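## Task

Hold the two salad hands as a pair of tongs and pinch the beetroot cube between them to raise it from the bowl. Keep it pinched all the way until it is above the container, then lower it to rest inside the container. Finally pull the salad hands and both arms clear so nothing touches it.

## Robot and tools

Robot: two 6-joint arms, left_arm and right_arm, mounted on opposite sides of a table. Each ends in a parallel two-finger gripper. The plan is to grasp one salad hand in each gripper and use the pair like tongs on the food item. A loose object may occasionally get nudged by something outside your control.

Frame: a single scene frame for everything. Origin at the table centre, +z up, table surface at z = 0.020 m. left_arm's base sits on the +y side, right_arm's on the -y side. The names are not image left/right. Reported hand positions can be slightly wrong, more so when an arm is stretched far.

Gripper axes: fingers extend along the gripper's +x axis and close along its y axis. end_effector_position is the midpoint between the finger pads, about 3 to 4 cm short of the fingertips.

Row format (used by every motion command): one flat list of 16 numbers covering both arms, even if only one moves. First left_arm: x, y, z (metres), qw, qx, qy, qz (unit quaternion, w first), opening; then right_arm's eight in the same order. Position and quaternion are an absolute pose in the scene frame, not an offset. Opening runs from -1 to 1: +1 is fully open (0.088 m), empty fingers touch near -0.80, and values below that add nothing. Going from open to shut takes at least about 0.5 s. To hold something, command an opening well below the measured grip_measured; the larger the gap, the firmer the squeeze. Readings can be off by about 1 mm per gripper.

Tools:
- execute_actions: argument actions, a list holding zero or one item, plus optional pictures (boolean, default on). An empty list just returns the current state. An action item has rows (1 to 15 rows, each a 16-number row) and steps (1 to 15, default 15, each step 1/30 s); row k is used on step k and the final row repeats. A wait item has only steps (up to 300), counted from the previous result, so your thinking time uses them up. A call is rejected, with nothing sent, if any target lies more than 0.6 m from that arm's last reported position along any of its gripper's axes.
- move: target is one 16-number row (absolute poses); speed in m/s, 0.002 to 0.5, default 0.25, with rotation capped at twice that in rad/s. Both grippers travel straight lines that finish together, lasting 0.5 to 10 s (cut off at 10 s). Turns take the shorter direction. Openings are sent when it starts. The paths ignore obstacles and the other arm. The result adds a move: line stating the ending (done, off_target, moving, held, fault), any limits (paced = the pose was clipped; held = some steps were blocked, after which the arm may jump faster than speed) and each gripper's distance from its target. If only one arm is named, the other finished fine.
- wait: seconds from 0 to 10; the robot gets nothing new meanwhile.
- zoom_image: camera (cam_high, cam_low, cam_left_wrist, cam_right_wrist) and region [x0, y0, x1, y1] in pixels of that 504x504 image, at most 504 by 504, top-left is (0, 0).
- finished_scene: scene, the number of the scene you are ending; irreversible, and it reports success. Call it only when the item rests inside the container untouched.

Control details: each step the commanded pose is clamped to within 70 mm and 16 degrees of the measured pose, then joints are driven toward it, favouring position over orientation. After an action, the arm continues only to its last clamped pose, so check the result and send the rest. Friction can leave a gripper short or tilted, and tiny moves may not happen; re-check and correct. To keep an arm still, resend its last reported position and quaternion plus the desired opening every call, and keep sending one fixed quaternion rather than a drifted readback.

Result lines: left_arm: ... | right_arm: ... gives each gripper's position, quaternion and linear/angular velocities. grip_measured is the finger opening on the command scale; the last Joint positions value per arm is that opening in metres. HELD marks steps whose command was partly or fully withheld; pose unreachable names an arm whose command the clearance check altered. Hand target shows the pose each arm is currently heading for. MOTOR HOT appears from 50 °C; at 95 °C an OVER-TEMPERATURE FAULT holds the arm, and if it does not cool, the arm loses power and drops. A torque fault (joint load reached) freezes that arm for 10 s.

Joint ranges (rad): waist -3.054 to 3.054, shoulder 0.000 to 3.142, elbow 0.000 to 2.356, wrist pitch -1.571 to 1.571, wrist yaw -1.571 to 1.571, wrist roll -3.142 to 3.142. Load limits (N m): waist 17.8, shoulder 22, elbow 22, wrist pitch 5.8, wrist yaw 5.78, wrist roll 5.42; held weight counts. Finger force is about 34 N per pad; snapping shut can exceed it.

Cameras: cam_high, cam_low and two wrist cameras, all 504x504, with calibration (K, distortion, T_world_to_cam) supplied; wrist camera poses follow the arm joints.

Avoid: anything leaving the table (fails the task), the arms or mounts colliding or pushing each other, fast or deep contacts, dropping or losing the salad hands or the food, torque faults and long heavy holds that overheat motors.

Each tool is called after "Call:" by a JSON object that holds its "fn" and its "kwargs", one argument or row to a line.

## Session

Call:
{"fn": "execute_actions", "kwargs": {
  "actions": []
}}

Scene clock: 0.00 s of 4567.00 s.
left_arm: end_effector_position=(+0.0384, +0.2521, +0.3204) grip_measured=+0.843 end_effector_quat_wxyz=(+0.499, +0.623, -0.261, -0.543) end_effector_velocity=(+0.001, -0.001, -0.000) end_effector_angular_velocity=(+0.000, -0.010, +0.001) | right_arm: end_effector_position=(+0.3153, -0.1913, +0.3368) grip_measured=+0.852 end_effector_quat_wxyz=(+0.505, -0.386, -0.534, +0.558) end_effector_velocity=(-0.001, -0.001, -0.000) end_effector_angular_velocity=(-0.001, -0.016, +0.002)
Joint positions: left_arm=[ 0.224  0.568  0.854 -0.718 -0.075  1.441  0.08 ] | right_arm=[-1.254  1.914  1.197  1.45  -1.408 -0.711  0.081]
Joint velocities: left_arm=[-0.002  0.002 -0.002  0.007 -0.007  0.007 -0.   ] | right_arm=[-0.002 -0.002 -0.002  0.007 -0.007 -0.007 -0.   ]
Motor temperatures (°C, as the motors report them): left_arm=[29 33 31 33 30 32] | right_arm=[33 30 30 30 32 29]
Heat: left arm: hottest shoulder 33 °C (+0.0 °C/min); right arm: hottest waist 33 °C (+0.0 °C/min).
Hand target (left_arm): +0.038, +0.252, +0.320; +0.499, +0.623, -0.261, -0.543
Hand target (right_arm): +0.315, -0.191, +0.337; +0.505, -0.386, -0.534, +0.558

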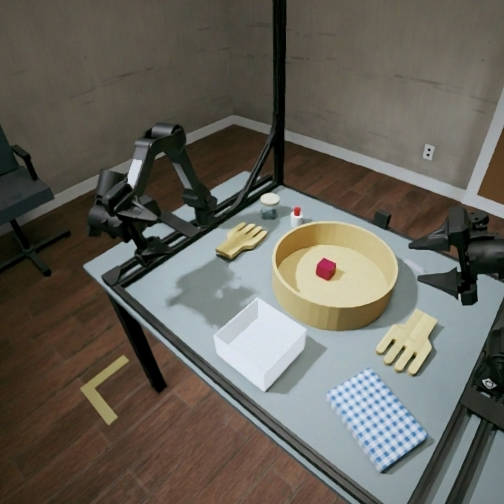

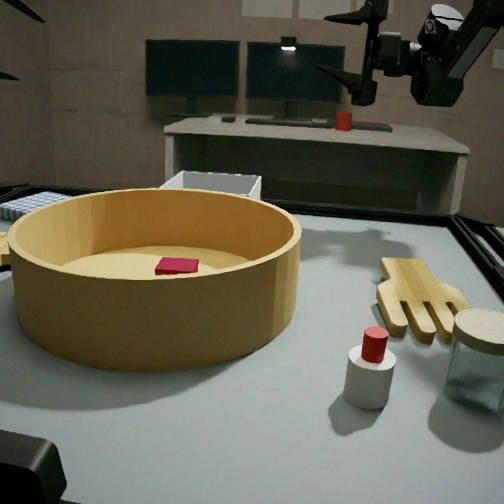

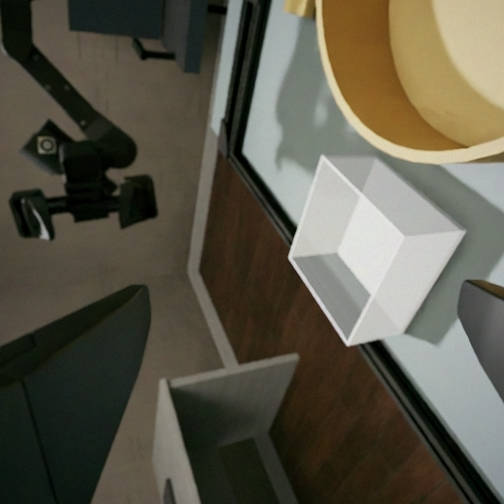

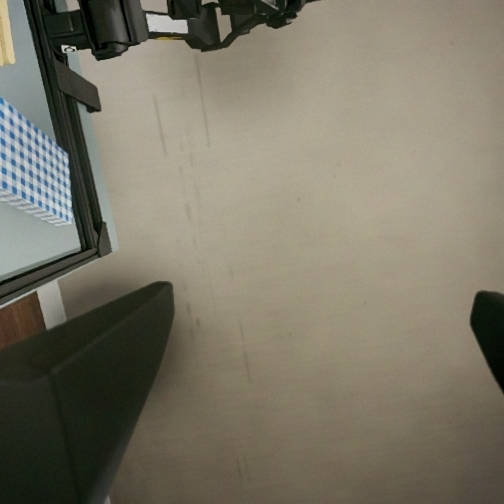

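Call:
{"fn": "zoom_image", "kwargs": {
  "camera": "cam_high",
  "region": [200, 180, 460, 400]
}}

Call:
{"fn": "zoom_image", "kwargs": {
  "camera": "cam_low",
  "region": [340, 230, 504, 370]
}}

Region (200, 180, 460, 400) of cam_high's 504x504 image, scaled by 1.938, with more detail than that image has; it fills the top 426 rows of this view, and the rest is white.

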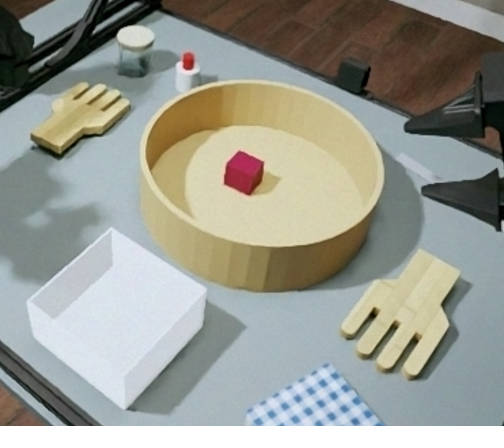

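Region (340, 230, 504, 370) of cam_low's 504x504 image, scaled by 3.073, with more detail than that image has; it fills the top 430 rows of this view, and the rest is white.

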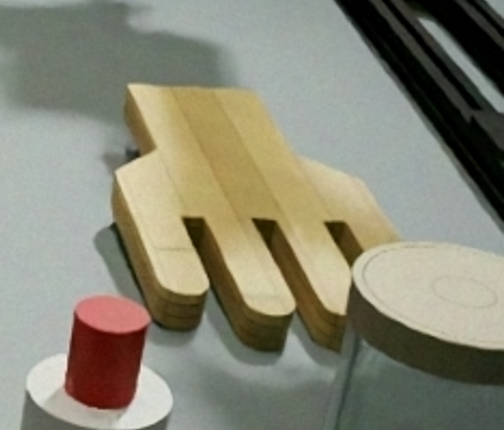

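Call:
{"fn": "move", "kwargs": {
  "target": [-0.055,0.26,0.15,0,0.866,0,-0.5,1,0.03,-0.304,0.15,0.4985,-0.066,0.863,0.038,1],
  "speed": 0.3
}}

Scene clock: 9.30 s of 4567.00 s.
left_arm: end_effector_position=(-0.0519, +0.2643, +0.1502) grip_measured=+1.000 end_effector_quat_wxyz=(+0.001, +0.868, +0.004, -0.496) end_effector_velocity=(+0.004, +0.004, +0.001) end_effector_angular_velocity=(+0.016, -0.019, +0.007) | right_arm: end_effector_position=(+0.0452, -0.2547, +0.1574) grip_measured=+1.000 end_effector_quat_wxyz=(-0.010, +0.524, +0.852, -0.016) end_effector_velocity=(-0.004, +0.000, -0.005) end_effector_angular_velocity=(-0.020, +0.039, +0.020)
Joint positions: left_arm=[-0.509  1.481  0.998 -1.372 -0.456  0.988  0.088] | right_arm=[-1.095  1.607  0.005  1.567 -1.563 -3.137  0.088]
Joint velocities: left_arm=[ 0.002  0.002 -0.002 -0.022 -0.007 -0.007  0.   ] | right_arm=[ 0.012  0.027 -0.002 -0.022 -0.007 -0.007  0.   ]
Motor temperatures (°C, as the motors report them): left_arm=[29 33 33 34 30 32] | right_arm=[33 31 31 30 32 29]
Heat: left arm: hottest wrist pitch 34 °C (+6.5 °C/min); right arm: hottest waist 33 °C (+0.0 °C/min).
Hand target (left_arm): -0.054, +0.263, +0.151; +0.001, +0.867, +0.004, -0.498
Hand target (right_arm): +0.043, -0.255, +0.156; -0.012, +0.520, +0.854, -0.019
Off the commanded pose (left_arm): 0.005 m, 1 deg.
Off the commanded pose (right_arm): 0.052 m, 92 deg; orientation clipped at the last step of the last action.
joint sent to its limit (right arm) — the command would take joint 4 (wrist pitch) past its upper limit, joint 5 (wrist yaw) past its lower limit and joint 6 (wrist roll) past its lower limit, so those joints were sent only as far as their limits.
After step 90, 0.83 s passed at rest.
move: off_target (right_arm); limits=paced
camera_calibration (this result's frames):
cam_left_wrist: T_world_to_cam=[[0.0148231, 0.999888, -0.00212598, -0.247916], [0.621194, -0.00754291, 0.783621, -0.0562698], [0.783517, -0.0129363, -0.621236, 0.215773], [0, 0, 0, 1]] pos_world=[-0.130432, 0.250256, 0.177613]
cam_right_wrist: T_world_to_cam=[[-0.912686, -0.405883, 0.0475666, -0.0542319], [0.191038, -0.320862, 0.92766, -0.213151], [-0.361259, 0.855749, 0.370385, 0.251714], [0, 0, 0, 1]] pos_world=[0.0821572, -0.305808, 0.10708]

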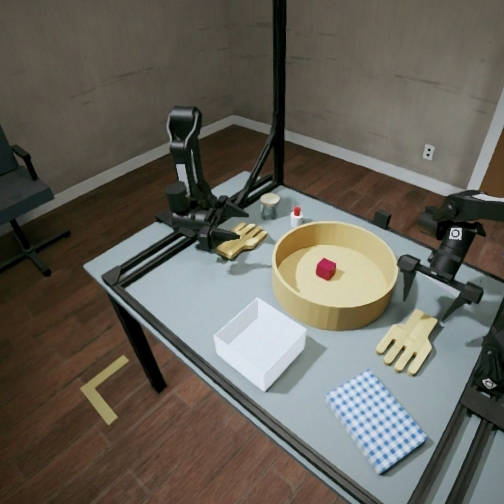

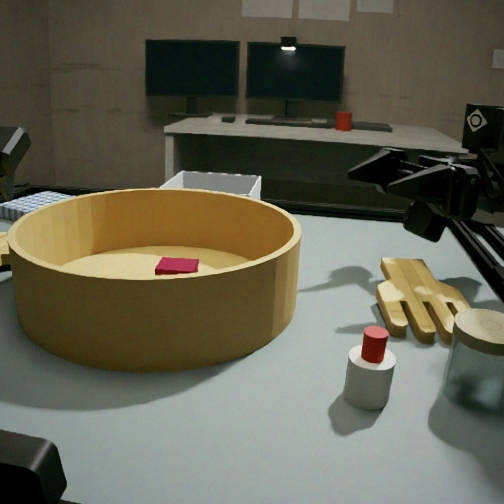

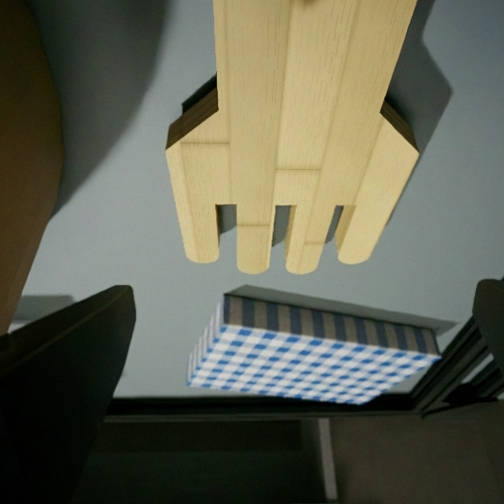

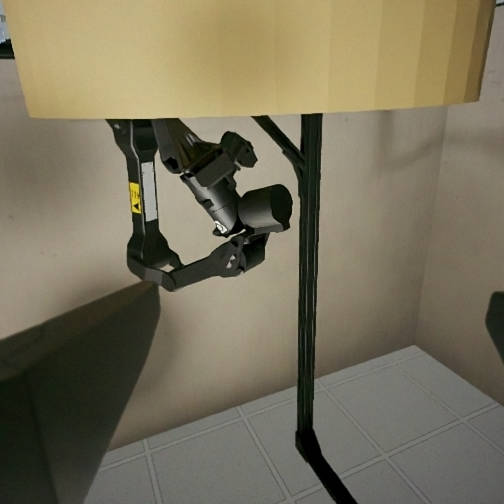

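Call:
{"fn": "move", "kwargs": {
  "target": [-0.055,0.26,0.15,0,0.866,0,-0.5,1,0.0,-0.08,0.35,0.5,-0.5,-0.5,0.5,1],
  "speed": 0.3
}}

Call:
{"fn": "move", "kwargs": {
  "target": [-0.055,0.26,0.15,0,0.866,0,-0.5,1,0.0,-0.15,0.28,0.683,-0.183,0.183,0.683,1],
  "speed": 0.4
}}

Scene clock: 13.10 s of 4567.00 s.
left_arm: end_effector_position=(-0.0529, +0.2626, +0.1497) grip_measured=+1.000 end_effector_quat_wxyz=(-0.000, +0.868, +0.001, -0.497) end_effector_velocity=(+0.001, +0.001, +0.001) end_effector_angular_velocity=(-0.001, -0.010, +0.002) | right_arm: end_effector_position=(+0.0014, -0.0805, +0.3465) grip_measured=+1.000 end_effector_quat_wxyz=(+0.496, -0.503, -0.503, +0.498) end_effector_velocity=(+0.000, +0.001, -0.001) end_effector_angular_velocity=(-0.022, -0.005, -0.005)
Joint positions: left_arm=[-0.509  1.485  1.001 -1.366 -0.456  0.996  0.088] | right_arm=[-0.095  1.142  0.76   0.379 -0.097 -1.582  0.088]
Joint velocities: left_arm=[-0.002 -0.002 -0.002 -0.007 -0.007 -0.007  0.   ] | right_arm=[ 0.002  0.002  0.017 -0.037  0.007 -0.007  0.   ]
Motor temperatures (°C, as the motors report them): left_arm=[29 33 33 34 30 32] | right_arm=[33 31 31 31 32 29]
Heat: left arm: hottest wrist pitch 34 °C (+4.6 °C/min); right arm: hottest waist 33 °C (+0.0 °C/min).
Hand target (left_arm): -0.055, +0.260, +0.150; +0.000, +0.866, -0.000, -0.500
Hand target (right_arm): +0.001, -0.079, +0.348; +0.497, -0.503, -0.501, +0.499
Off the commanded pose (left_arm): 0.003 m, 0 deg.
Off the commanded pose (right_arm): 0.004 m, 1 deg.
move: done
camera_calibration (this result's frames):
cam_left_wrist: T_world_to_cam=[[0.0217244, 0.999762, -0.00210622, -0.245759], [0.622896, -0.0118874, 0.782215, -0.0538226], [0.782003, -0.0183051, -0.623005, 0.217783], [0, 0, 0, 1]] pos_world=[-0.131442, 0.249048, 0.177263]
cam_right_wrist: T_world_to_cam=[[-0.00218271, 0.0524922, 0.998619, -0.326383], [0.928308, -0.371187, 0.0215404, -0.0154721], [0.371805, 0.927073, -0.0479188, 0.166398], [0, 0, 0, 1]] pos_world=[-0.0482169, -0.142873, 0.334239]

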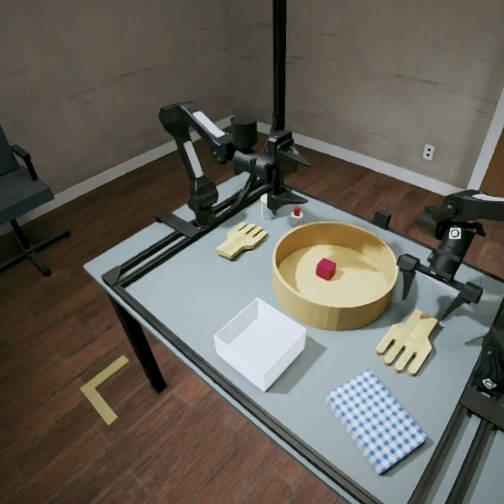

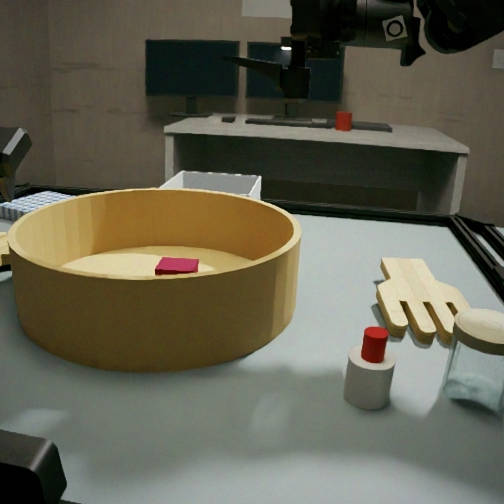

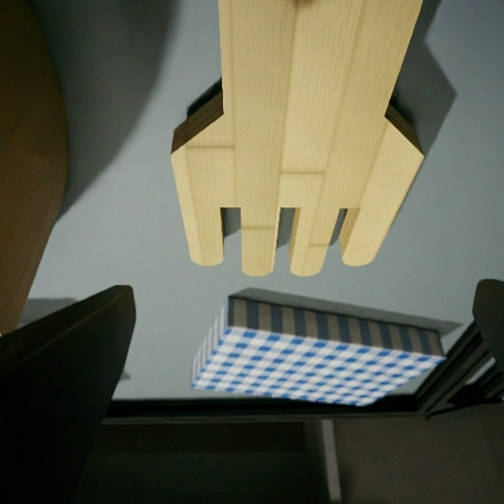

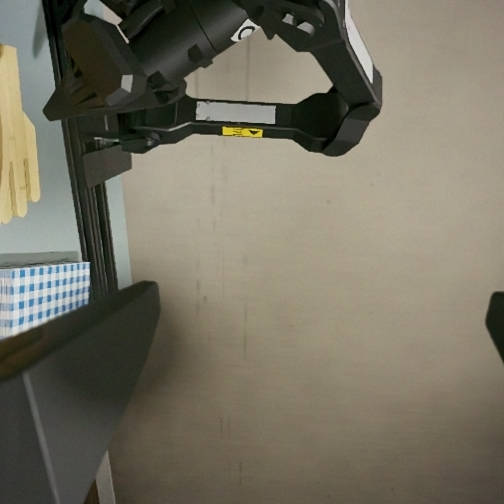

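Scene clock: 15.77 s of 4567.00 s.
left_arm: end_effector_position=(-0.0529, +0.2626, +0.1496) grip_measured=+1.000 end_effector_quat_wxyz=(-0.001, +0.868, +0.001, -0.497) end_effector_velocity=(+0.001, +0.001, +0.001) end_effector_angular_velocity=(-0.008, -0.010, +0.014) | right_arm: end_effector_position=(-0.0008, -0.1503, +0.2758) grip_measured=+1.000 end_effector_quat_wxyz=(+0.682, -0.189, +0.184, +0.682) end_effector_velocity=(+0.003, -0.002, -0.002) end_effector_angular_velocity=(-0.008, +0.003, -0.017)
Joint positions: left_arm=[-0.509  1.486  1.001 -1.366 -0.456  0.996  0.088] | right_arm=[-0.106  0.965  0.834 -0.405 -0.089 -0.061  0.088]
Joint velocities: left_arm=[-0.002 -0.002 -0.002 -0.007 -0.007 -0.022  0.   ] | right_arm=[-0.007 -0.002 -0.002 -0.007  0.007  0.007  0.   ]
Motor temperatures (°C, as the motors report them): left_arm=[29 33 33 34 30 32] | right_arm=[33 31 32 31 32 29]
Heat: left arm: hottest wrist pitch 34 °C (+3.8 °C/min); right arm: hottest waist 33 °C (+0.0 °C/min).
Hand target (left_arm): -0.055, +0.260, +0.150; -0.000, +0.866, -0.000, -0.500
Hand target (right_arm): -0.000, -0.151, +0.281; +0.683, -0.184, +0.182, +0.683
Off the commanded pose (left_arm): 0.003 m, 0 deg.
Off the commanded pose (right_arm): 0.004 m, 1 deg.
move: done
camera_calibration (this result's frames):
cam_left_wrist: T_world_to_cam=[[0.0220538, 0.999756, -0.00157636, -0.245817], [0.622747, -0.0125038, 0.782324, -0.0536346], [0.782113, -0.0182349, -0.62287, 0.217712], [0, 0, 0, 1]] pos_world=[-0.131453, 0.249057, 0.177178]
cam_right_wrist: T_world_to_cam=[[0.998875, 0.0397404, -0.0258681, 0.0292885], [0.0157966, -0.793257, -0.608683, 0.0718681], [-0.0447094, 0.607589, -0.792992, 0.385711], [0, 0, 0, 1]] pos_world=[-0.0131459, -0.178508, 0.350368]

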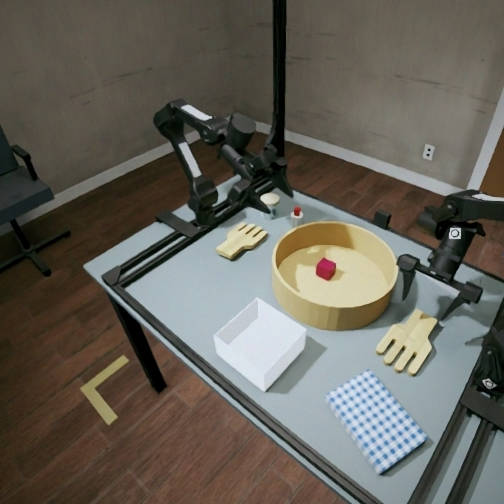

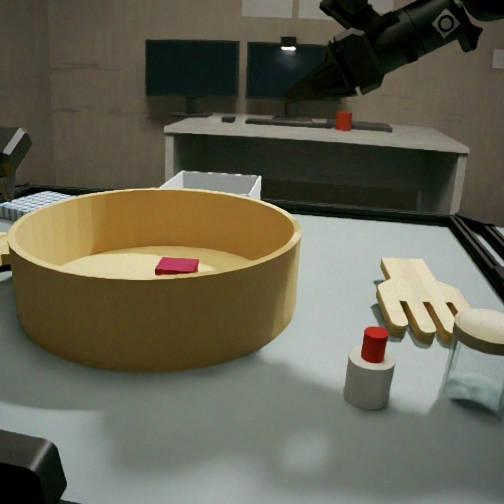

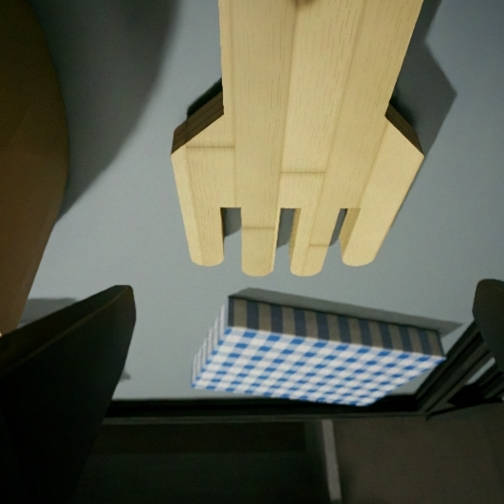

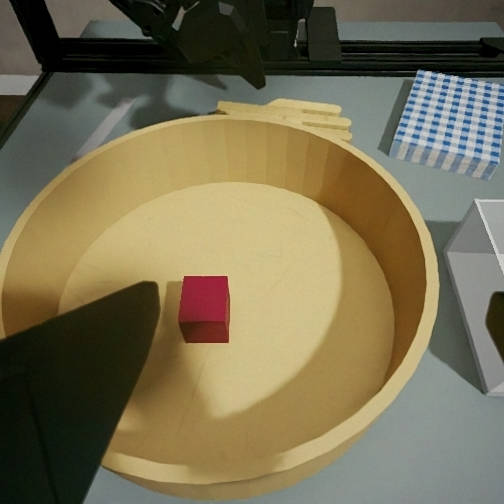

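Call:
{"fn": "move", "kwargs": {
  "target": [-0.05,0.261,0.10,0,0.866,0,-0.5,1,0.03,-0.304,0.13,0.4985,-0.066,0.863,0.038,1],
  "speed": 0.3
}}

Scene clock: 20.27 s of 4567.00 s.
left_arm: end_effector_position=(-0.0519, +0.2590, +0.1035) grip_measured=+1.000 end_effector_quat_wxyz=(+0.006, +0.864, -0.004, -0.503) end_effector_velocity=(+0.002, +0.001, +0.001) end_effector_angular_velocity=(+0.014, -0.010, -0.018) | right_arm: end_effector_position=(+0.0303, -0.3037, +0.1333) grip_measured=+1.000 end_effector_quat_wxyz=(+0.504, -0.069, +0.860, +0.046) end_effector_velocity=(-0.000, -0.002, -0.001) end_effector_angular_velocity=(-0.017, +0.018, -0.021)
Joint positions: left_arm=[-0.495  1.539  0.862 -1.146 -0.456  1.014  0.088] | right_arm=[-0.641  1.457  0.906 -1.396 -0.351  0.694  0.088]
Joint velocities: left_arm=[ 0.002 -0.002 -0.002 -0.007 -0.007  0.022  0.   ] | right_arm=[-0.012  0.012 -0.002 -0.007 -0.007  0.007  0.   ]
Motor temperatures (°C, as the motors report them): left_arm=[29 34 33 34 30 32] | right_arm=[33 31 33 31 32 29]
Heat: left arm: hottest shoulder 34 °C (+3.0 °C/min); right arm: hottest waist 33 °C (+0.0 °C/min).
Hand target (left_arm): -0.050, +0.261, +0.100; -0.000, +0.866, -0.000, -0.500
Hand target (right_arm): +0.029, -0.306, +0.131; +0.498, -0.068, +0.864, +0.039
Off the commanded pose (left_arm): 0.004 m, 1 deg.
Off the commanded pose (right_arm): 0.003 m, 1 deg.
move: done
camera_calibration (this result's frames):
cam_left_wrist: T_world_to_cam=[[0.0236605, 0.999549, -0.0184892, -0.240457], [0.633657, -0.000689466, 0.773614, -0.0198533], [0.773252, -0.0300199, -0.633388, 0.191766], [0, 0, 0, 1]] pos_world=[-0.130014, 0.246091, 0.132375]
cam_right_wrist: T_world_to_cam=[[0.132632, -0.989938, -0.0493105, -0.282674], [-0.616977, -0.121394, 0.777562, -0.0986433], [-0.775724, -0.0727058, -0.62687, 0.160695], [0, 0, 0, 1]] pos_world=[0.101286, -0.280121, 0.163497]

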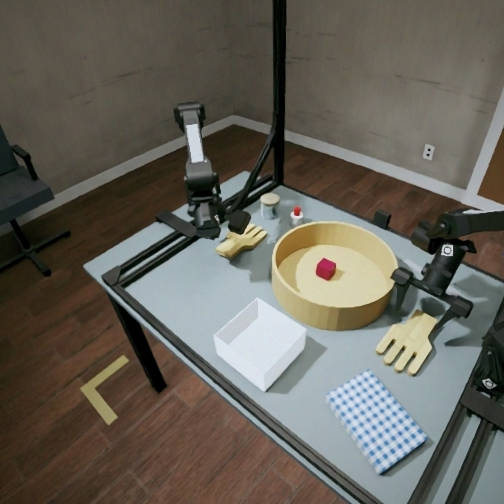

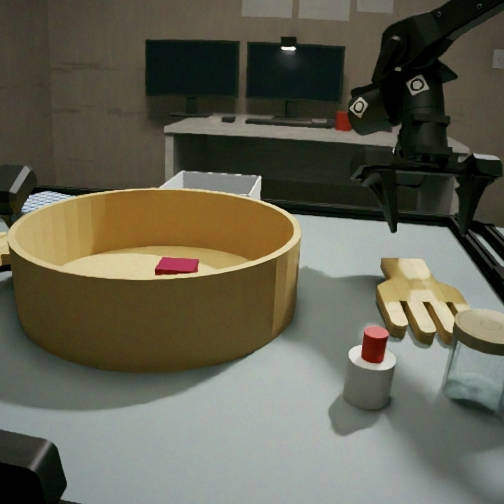

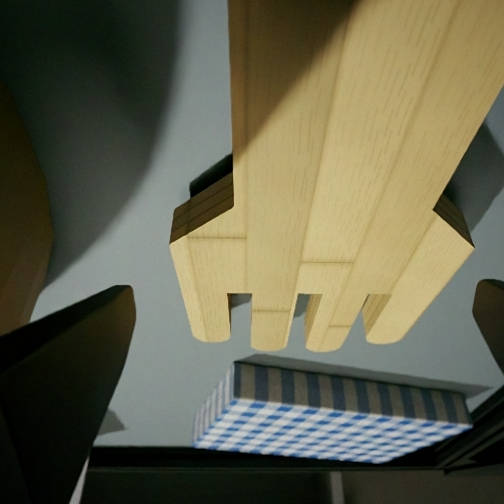

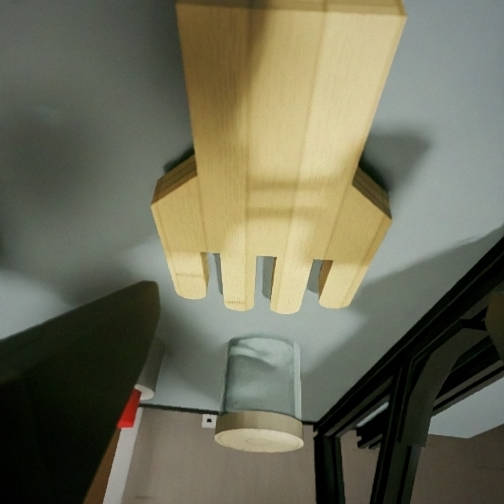

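Call:
{"fn": "move", "kwargs": {
  "target": [-0.076,0.264,0.09,0,0.866,0,-0.5,1,0.032,-0.293,0.09,0.4985,-0.055,0.864,0.032,1]
}}

Call:
{"fn": "move", "kwargs": {
  "target": [-0.076,0.264,0.056,0,0.866,0,-0.5,1,0.032,-0.293,0.056,0.4985,-0.055,0.864,0.032,1],
  "speed": 0.08
}}

Call:
{"fn": "move", "kwargs": {
  "target": [-0.076,0.264,0.056,0,0.866,0,-0.5,-0.3,0.032,-0.293,0.056,0.4985,-0.055,0.864,0.032,-0.3]
}}

Scene clock: 21.97 s of 4567.00 s.
left_arm: end_effector_position=(-0.0726, +0.2661, +0.0905) grip_measured=+1.000 end_effector_quat_wxyz=(-0.001, +0.868, +0.000, -0.497) end_effector_velocity=(+0.001, +0.005, +0.000) end_effector_angular_velocity=(+0.022, -0.009, +0.001) | right_arm: end_effector_position=(+0.0340, -0.2925, +0.0922) grip_measured=+1.000 end_effector_quat_wxyz=(+0.503, -0.054, +0.862, +0.035) end_effector_velocity=(-0.000, +0.001, -0.001) end_effector_angular_velocity=(+0.002, +0.004, -0.011)
Joint positions: left_arm=[-0.592  1.613  0.869 -1.145 -0.433  0.909  0.088] | right_arm=[-0.633  1.563  0.826 -1.202 -0.368  0.739  0.088]
Joint velocities: left_arm=[-0.007  0.002 -0.002 -0.022  0.007 -0.007  0.   ] | right_arm=[-0.002  0.002 -0.002  0.007 -0.007  0.007  0.   ]
Motor temperatures (°C, as the motors report them): left_arm=[29 34 33 34 30 32] | right_arm=[33 31 33 31 32 29]
Heat: left arm: hottest shoulder 34 °C (+2.7 °C/min); right arm: hottest waist 33 °C (+0.0 °C/min).
Hand target (left_arm): -0.076, +0.264, +0.090; +0.000, +0.866, +0.000, -0.500
Hand target (right_arm): +0.032, -0.293, +0.090; +0.499, -0.055, +0.864, +0.032
Off the commanded pose (left_arm): 0.004 m, 0 deg.
Off the commanded pose (right_arm): 0.003 m, 1 deg.
move: done
camera_calibration (this result's frames):
cam_left_wrist: T_world_to_cam=[[0.02245, 0.999747, -0.00155196, -0.248961], [0.622229, -0.0127575, 0.782731, 0.00492876], [0.782513, -0.018538, -0.622358, 0.196424], [0, 0, 0, 1]] pos_world=[-0.151182, 0.252602, 0.118002]
cam_right_wrist: T_world_to_cam=[[0.0952359, -0.994429, -0.0451685, -0.274538], [-0.617683, -0.0946164, 0.780715, -0.0555297], [-0.780639, -0.0464523, -0.623253, 0.146148], [0, 0, 0, 1]] pos_world=[0.105935, -0.271474, 0.122039]

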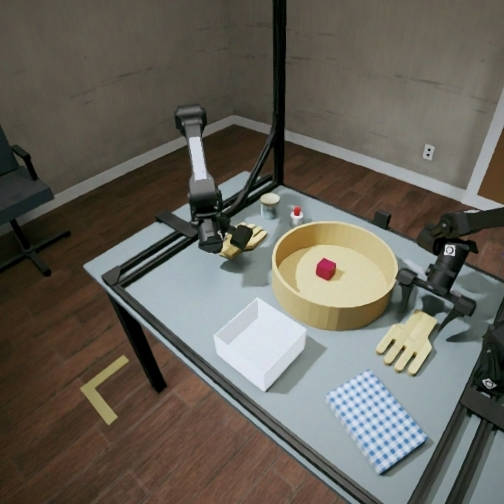

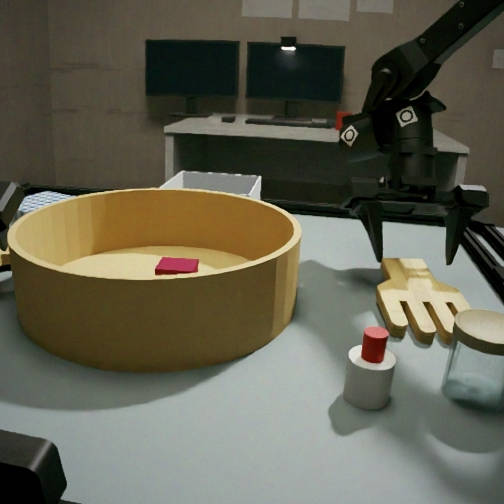

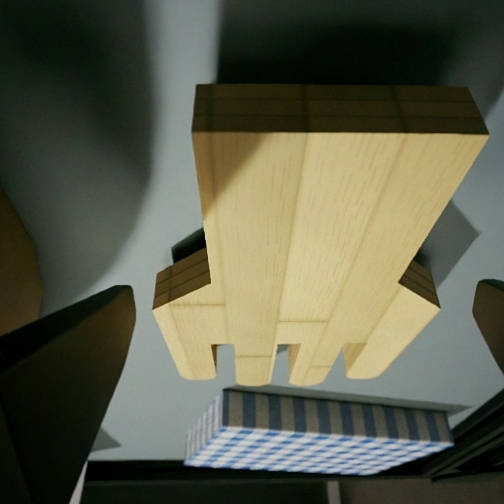

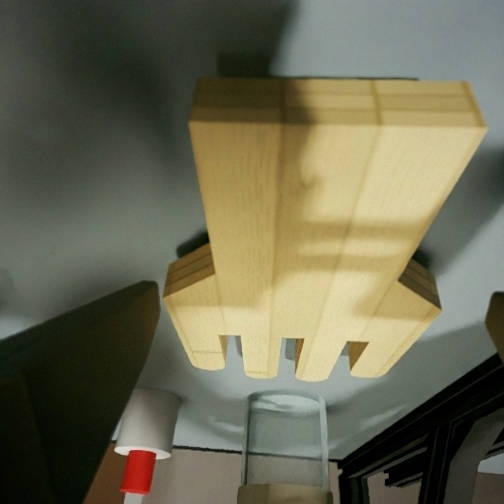

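Scene clock: 22.87 s of 4567.00 s.
left_arm: end_effector_position=(-0.0786, +0.2619, +0.0732) grip_measured=+1.000 end_effector_quat_wxyz=(+0.028, +0.863, -0.013, -0.504) end_effector_velocity=(+0.001, +0.000, -0.002) end_effector_angular_velocity=(-0.006, -0.007, +0.002) | right_arm: end_effector_position=(+0.0343, -0.2920, +0.0583) grip_measured=+1.000 end_effector_quat_wxyz=(+0.503, -0.053, +0.862, +0.035) end_effector_velocity=(+0.000, -0.002, -0.003) end_effector_angular_velocity=(-0.006, -0.001, +0.007)
Joint positions: left_arm=[-0.614  1.633  0.819 -1.029 -0.445  0.873  0.088] | right_arm=[-0.633  1.646  0.753 -1.044 -0.368  0.739  0.088]
Joint velocities: left_arm=[-0.002  0.002 -0.007  0.007 -0.007 -0.007  0.   ] | right_arm=[-0.002  0.007 -0.007  0.007  0.007 -0.007  0.   ]
Motor temperatures (°C, as the motors report them): left_arm=[29 34 33 34 30 32] | right_arm=[33 31 33 31 32 29]
Heat: left arm: hottest shoulder 34 °C (+2.6 °C/min); right arm: hottest waist 33 °C (+0.0 °C/min).
Hand target (left_arm): -0.076, +0.265, +0.057; +0.000, +0.866, +0.000, -0.500
Hand target (right_arm): +0.032, -0.293, +0.056; +0.499, -0.055, +0.864, +0.032
Off the commanded pose (left_arm): 0.018 m, 4 deg.
Off the commanded pose (right_arm): 0.003 m, 1 deg.
move: off_target (left_arm)
camera_calibration (this result's frames):
cam_left_wrist: T_world_to_cam=[[0.0166019, 0.997775, -0.0645787, -0.240003], [0.635457, 0.0393366, 0.771134, 0.0103193], [0.771958, -0.0538392, -0.63339, 0.199462], [0, 0, 0, 1]] pos_world=[-0.156549, 0.249802, 0.102881]
cam_right_wrist: T_world_to_cam=[[0.0952565, -0.994401, -0.0457371, -0.275575], [-0.618036, -0.0950965, 0.780377, -0.0288583], [-0.780358, -0.0460688, -0.623634, 0.125415], [0, 0, 0, 1]] pos_world=[0.106283, -0.270999, 0.0881291]

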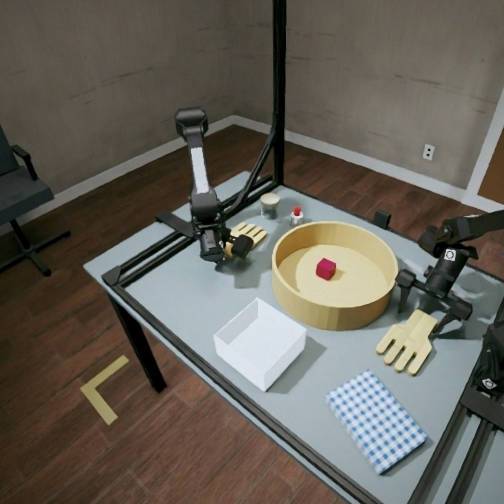

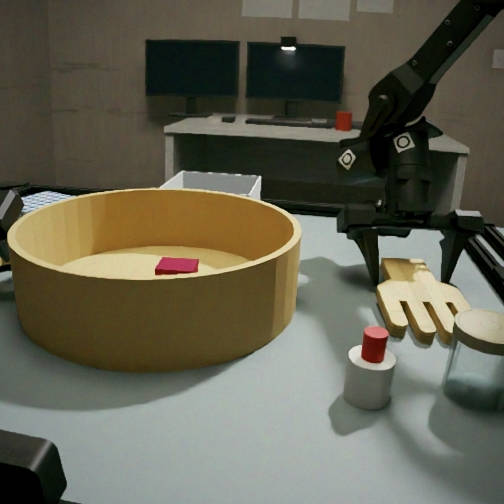

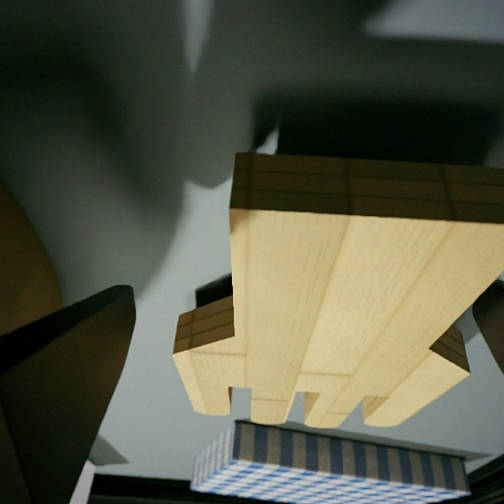

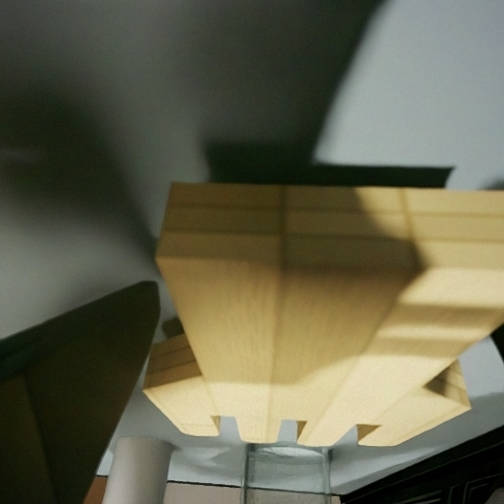

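Scene clock: 23.57 s of 4567.00 s.
left_arm: end_effector_position=(-0.0791, +0.2619, +0.0727) grip_measured=+0.394 end_effector_quat_wxyz=(+0.027, +0.863, -0.014, -0.504) end_effector_velocity=(+0.005, +0.001, +0.001) end_effector_angular_velocity=(+0.001, -0.025, -0.010) | right_arm: end_effector_position=(+0.0341, -0.2920, +0.0582) grip_measured=+0.408 end_effector_quat_wxyz=(+0.503, -0.053, +0.862, +0.035) end_effector_velocity=(-0.002, -0.001, +0.001) end_effector_angular_velocity=(+0.009, +0.011, +0.014)
Joint positions: left_arm=[-0.617  1.635  0.819 -1.027 -0.446  0.872  0.058] | right_arm=[-0.633  1.647  0.752 -1.044 -0.369  0.74   0.059]
Joint velocities: left_arm=[ 0.002 -0.002 -0.007 -0.007 -0.022  0.007 -0.   ] | right_arm=[-0.002 -0.002 -0.002 -0.007 -0.007 -0.022  0.   ]
Motor temperatures (°C, as the motors report them): left_arm=[29 34 33 34 30 32] | right_arm=[33 31 33 31 32 29]
Heat: left arm: hottest shoulder 34 °C (+2.5 °C/min); right arm: hottest waist 33 °C (+0.0 °C/min).
Hand target (left_arm): -0.076, +0.265, +0.057; +0.001, +0.866, +0.000, -0.500
Hand target (right_arm): +0.032, -0.293, +0.056; +0.499, -0.055, +0.864, +0.032
Off the commanded pose (left_arm): 0.017 m, 4 deg.
Off the commanded pose (right_arm): 0.003 m, 1 deg.
move: off_target (left_arm)
camera_calibration (this result's frames):
cam_left_wrist: T_world_to_cam=[[0.0180881, 0.997727, -0.0649059, -0.239843], [0.635002, 0.0386795, 0.771542, 0.0112231], [0.772299, -0.0551711, -0.632859, 0.19991], [0, 0, 0, 1]] pos_world=[-0.157179, 0.249893, 0.102289]
cam_right_wrist: T_world_to_cam=[[0.0941194, -0.994533, -0.0452189, -0.275633], [-0.61697, -0.0939146, 0.781363, -0.0286763], [-0.781339, -0.0456427, -0.622436, 0.125256], [0, 0, 0, 1]] pos_world=[0.106117, -0.271103, 0.0879066]

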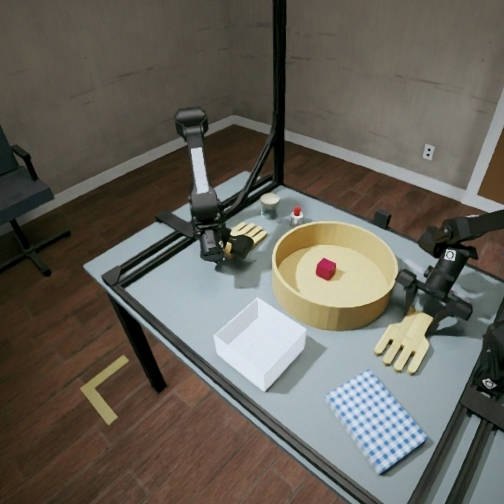

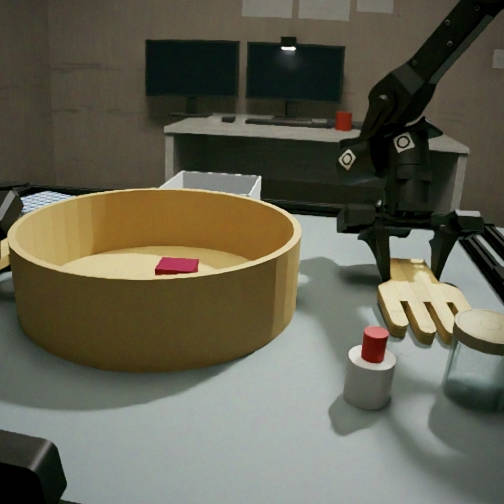

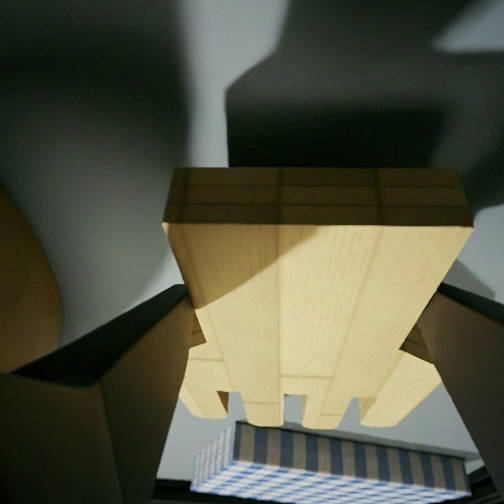

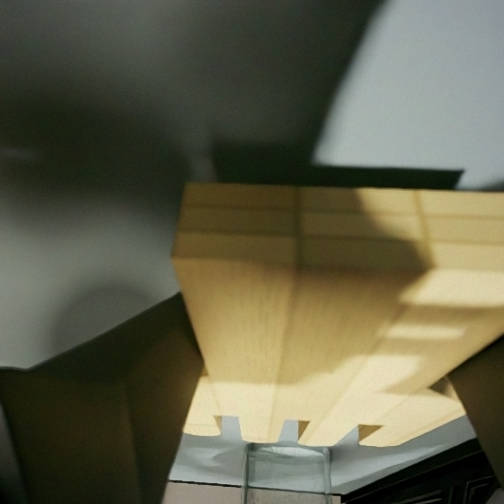

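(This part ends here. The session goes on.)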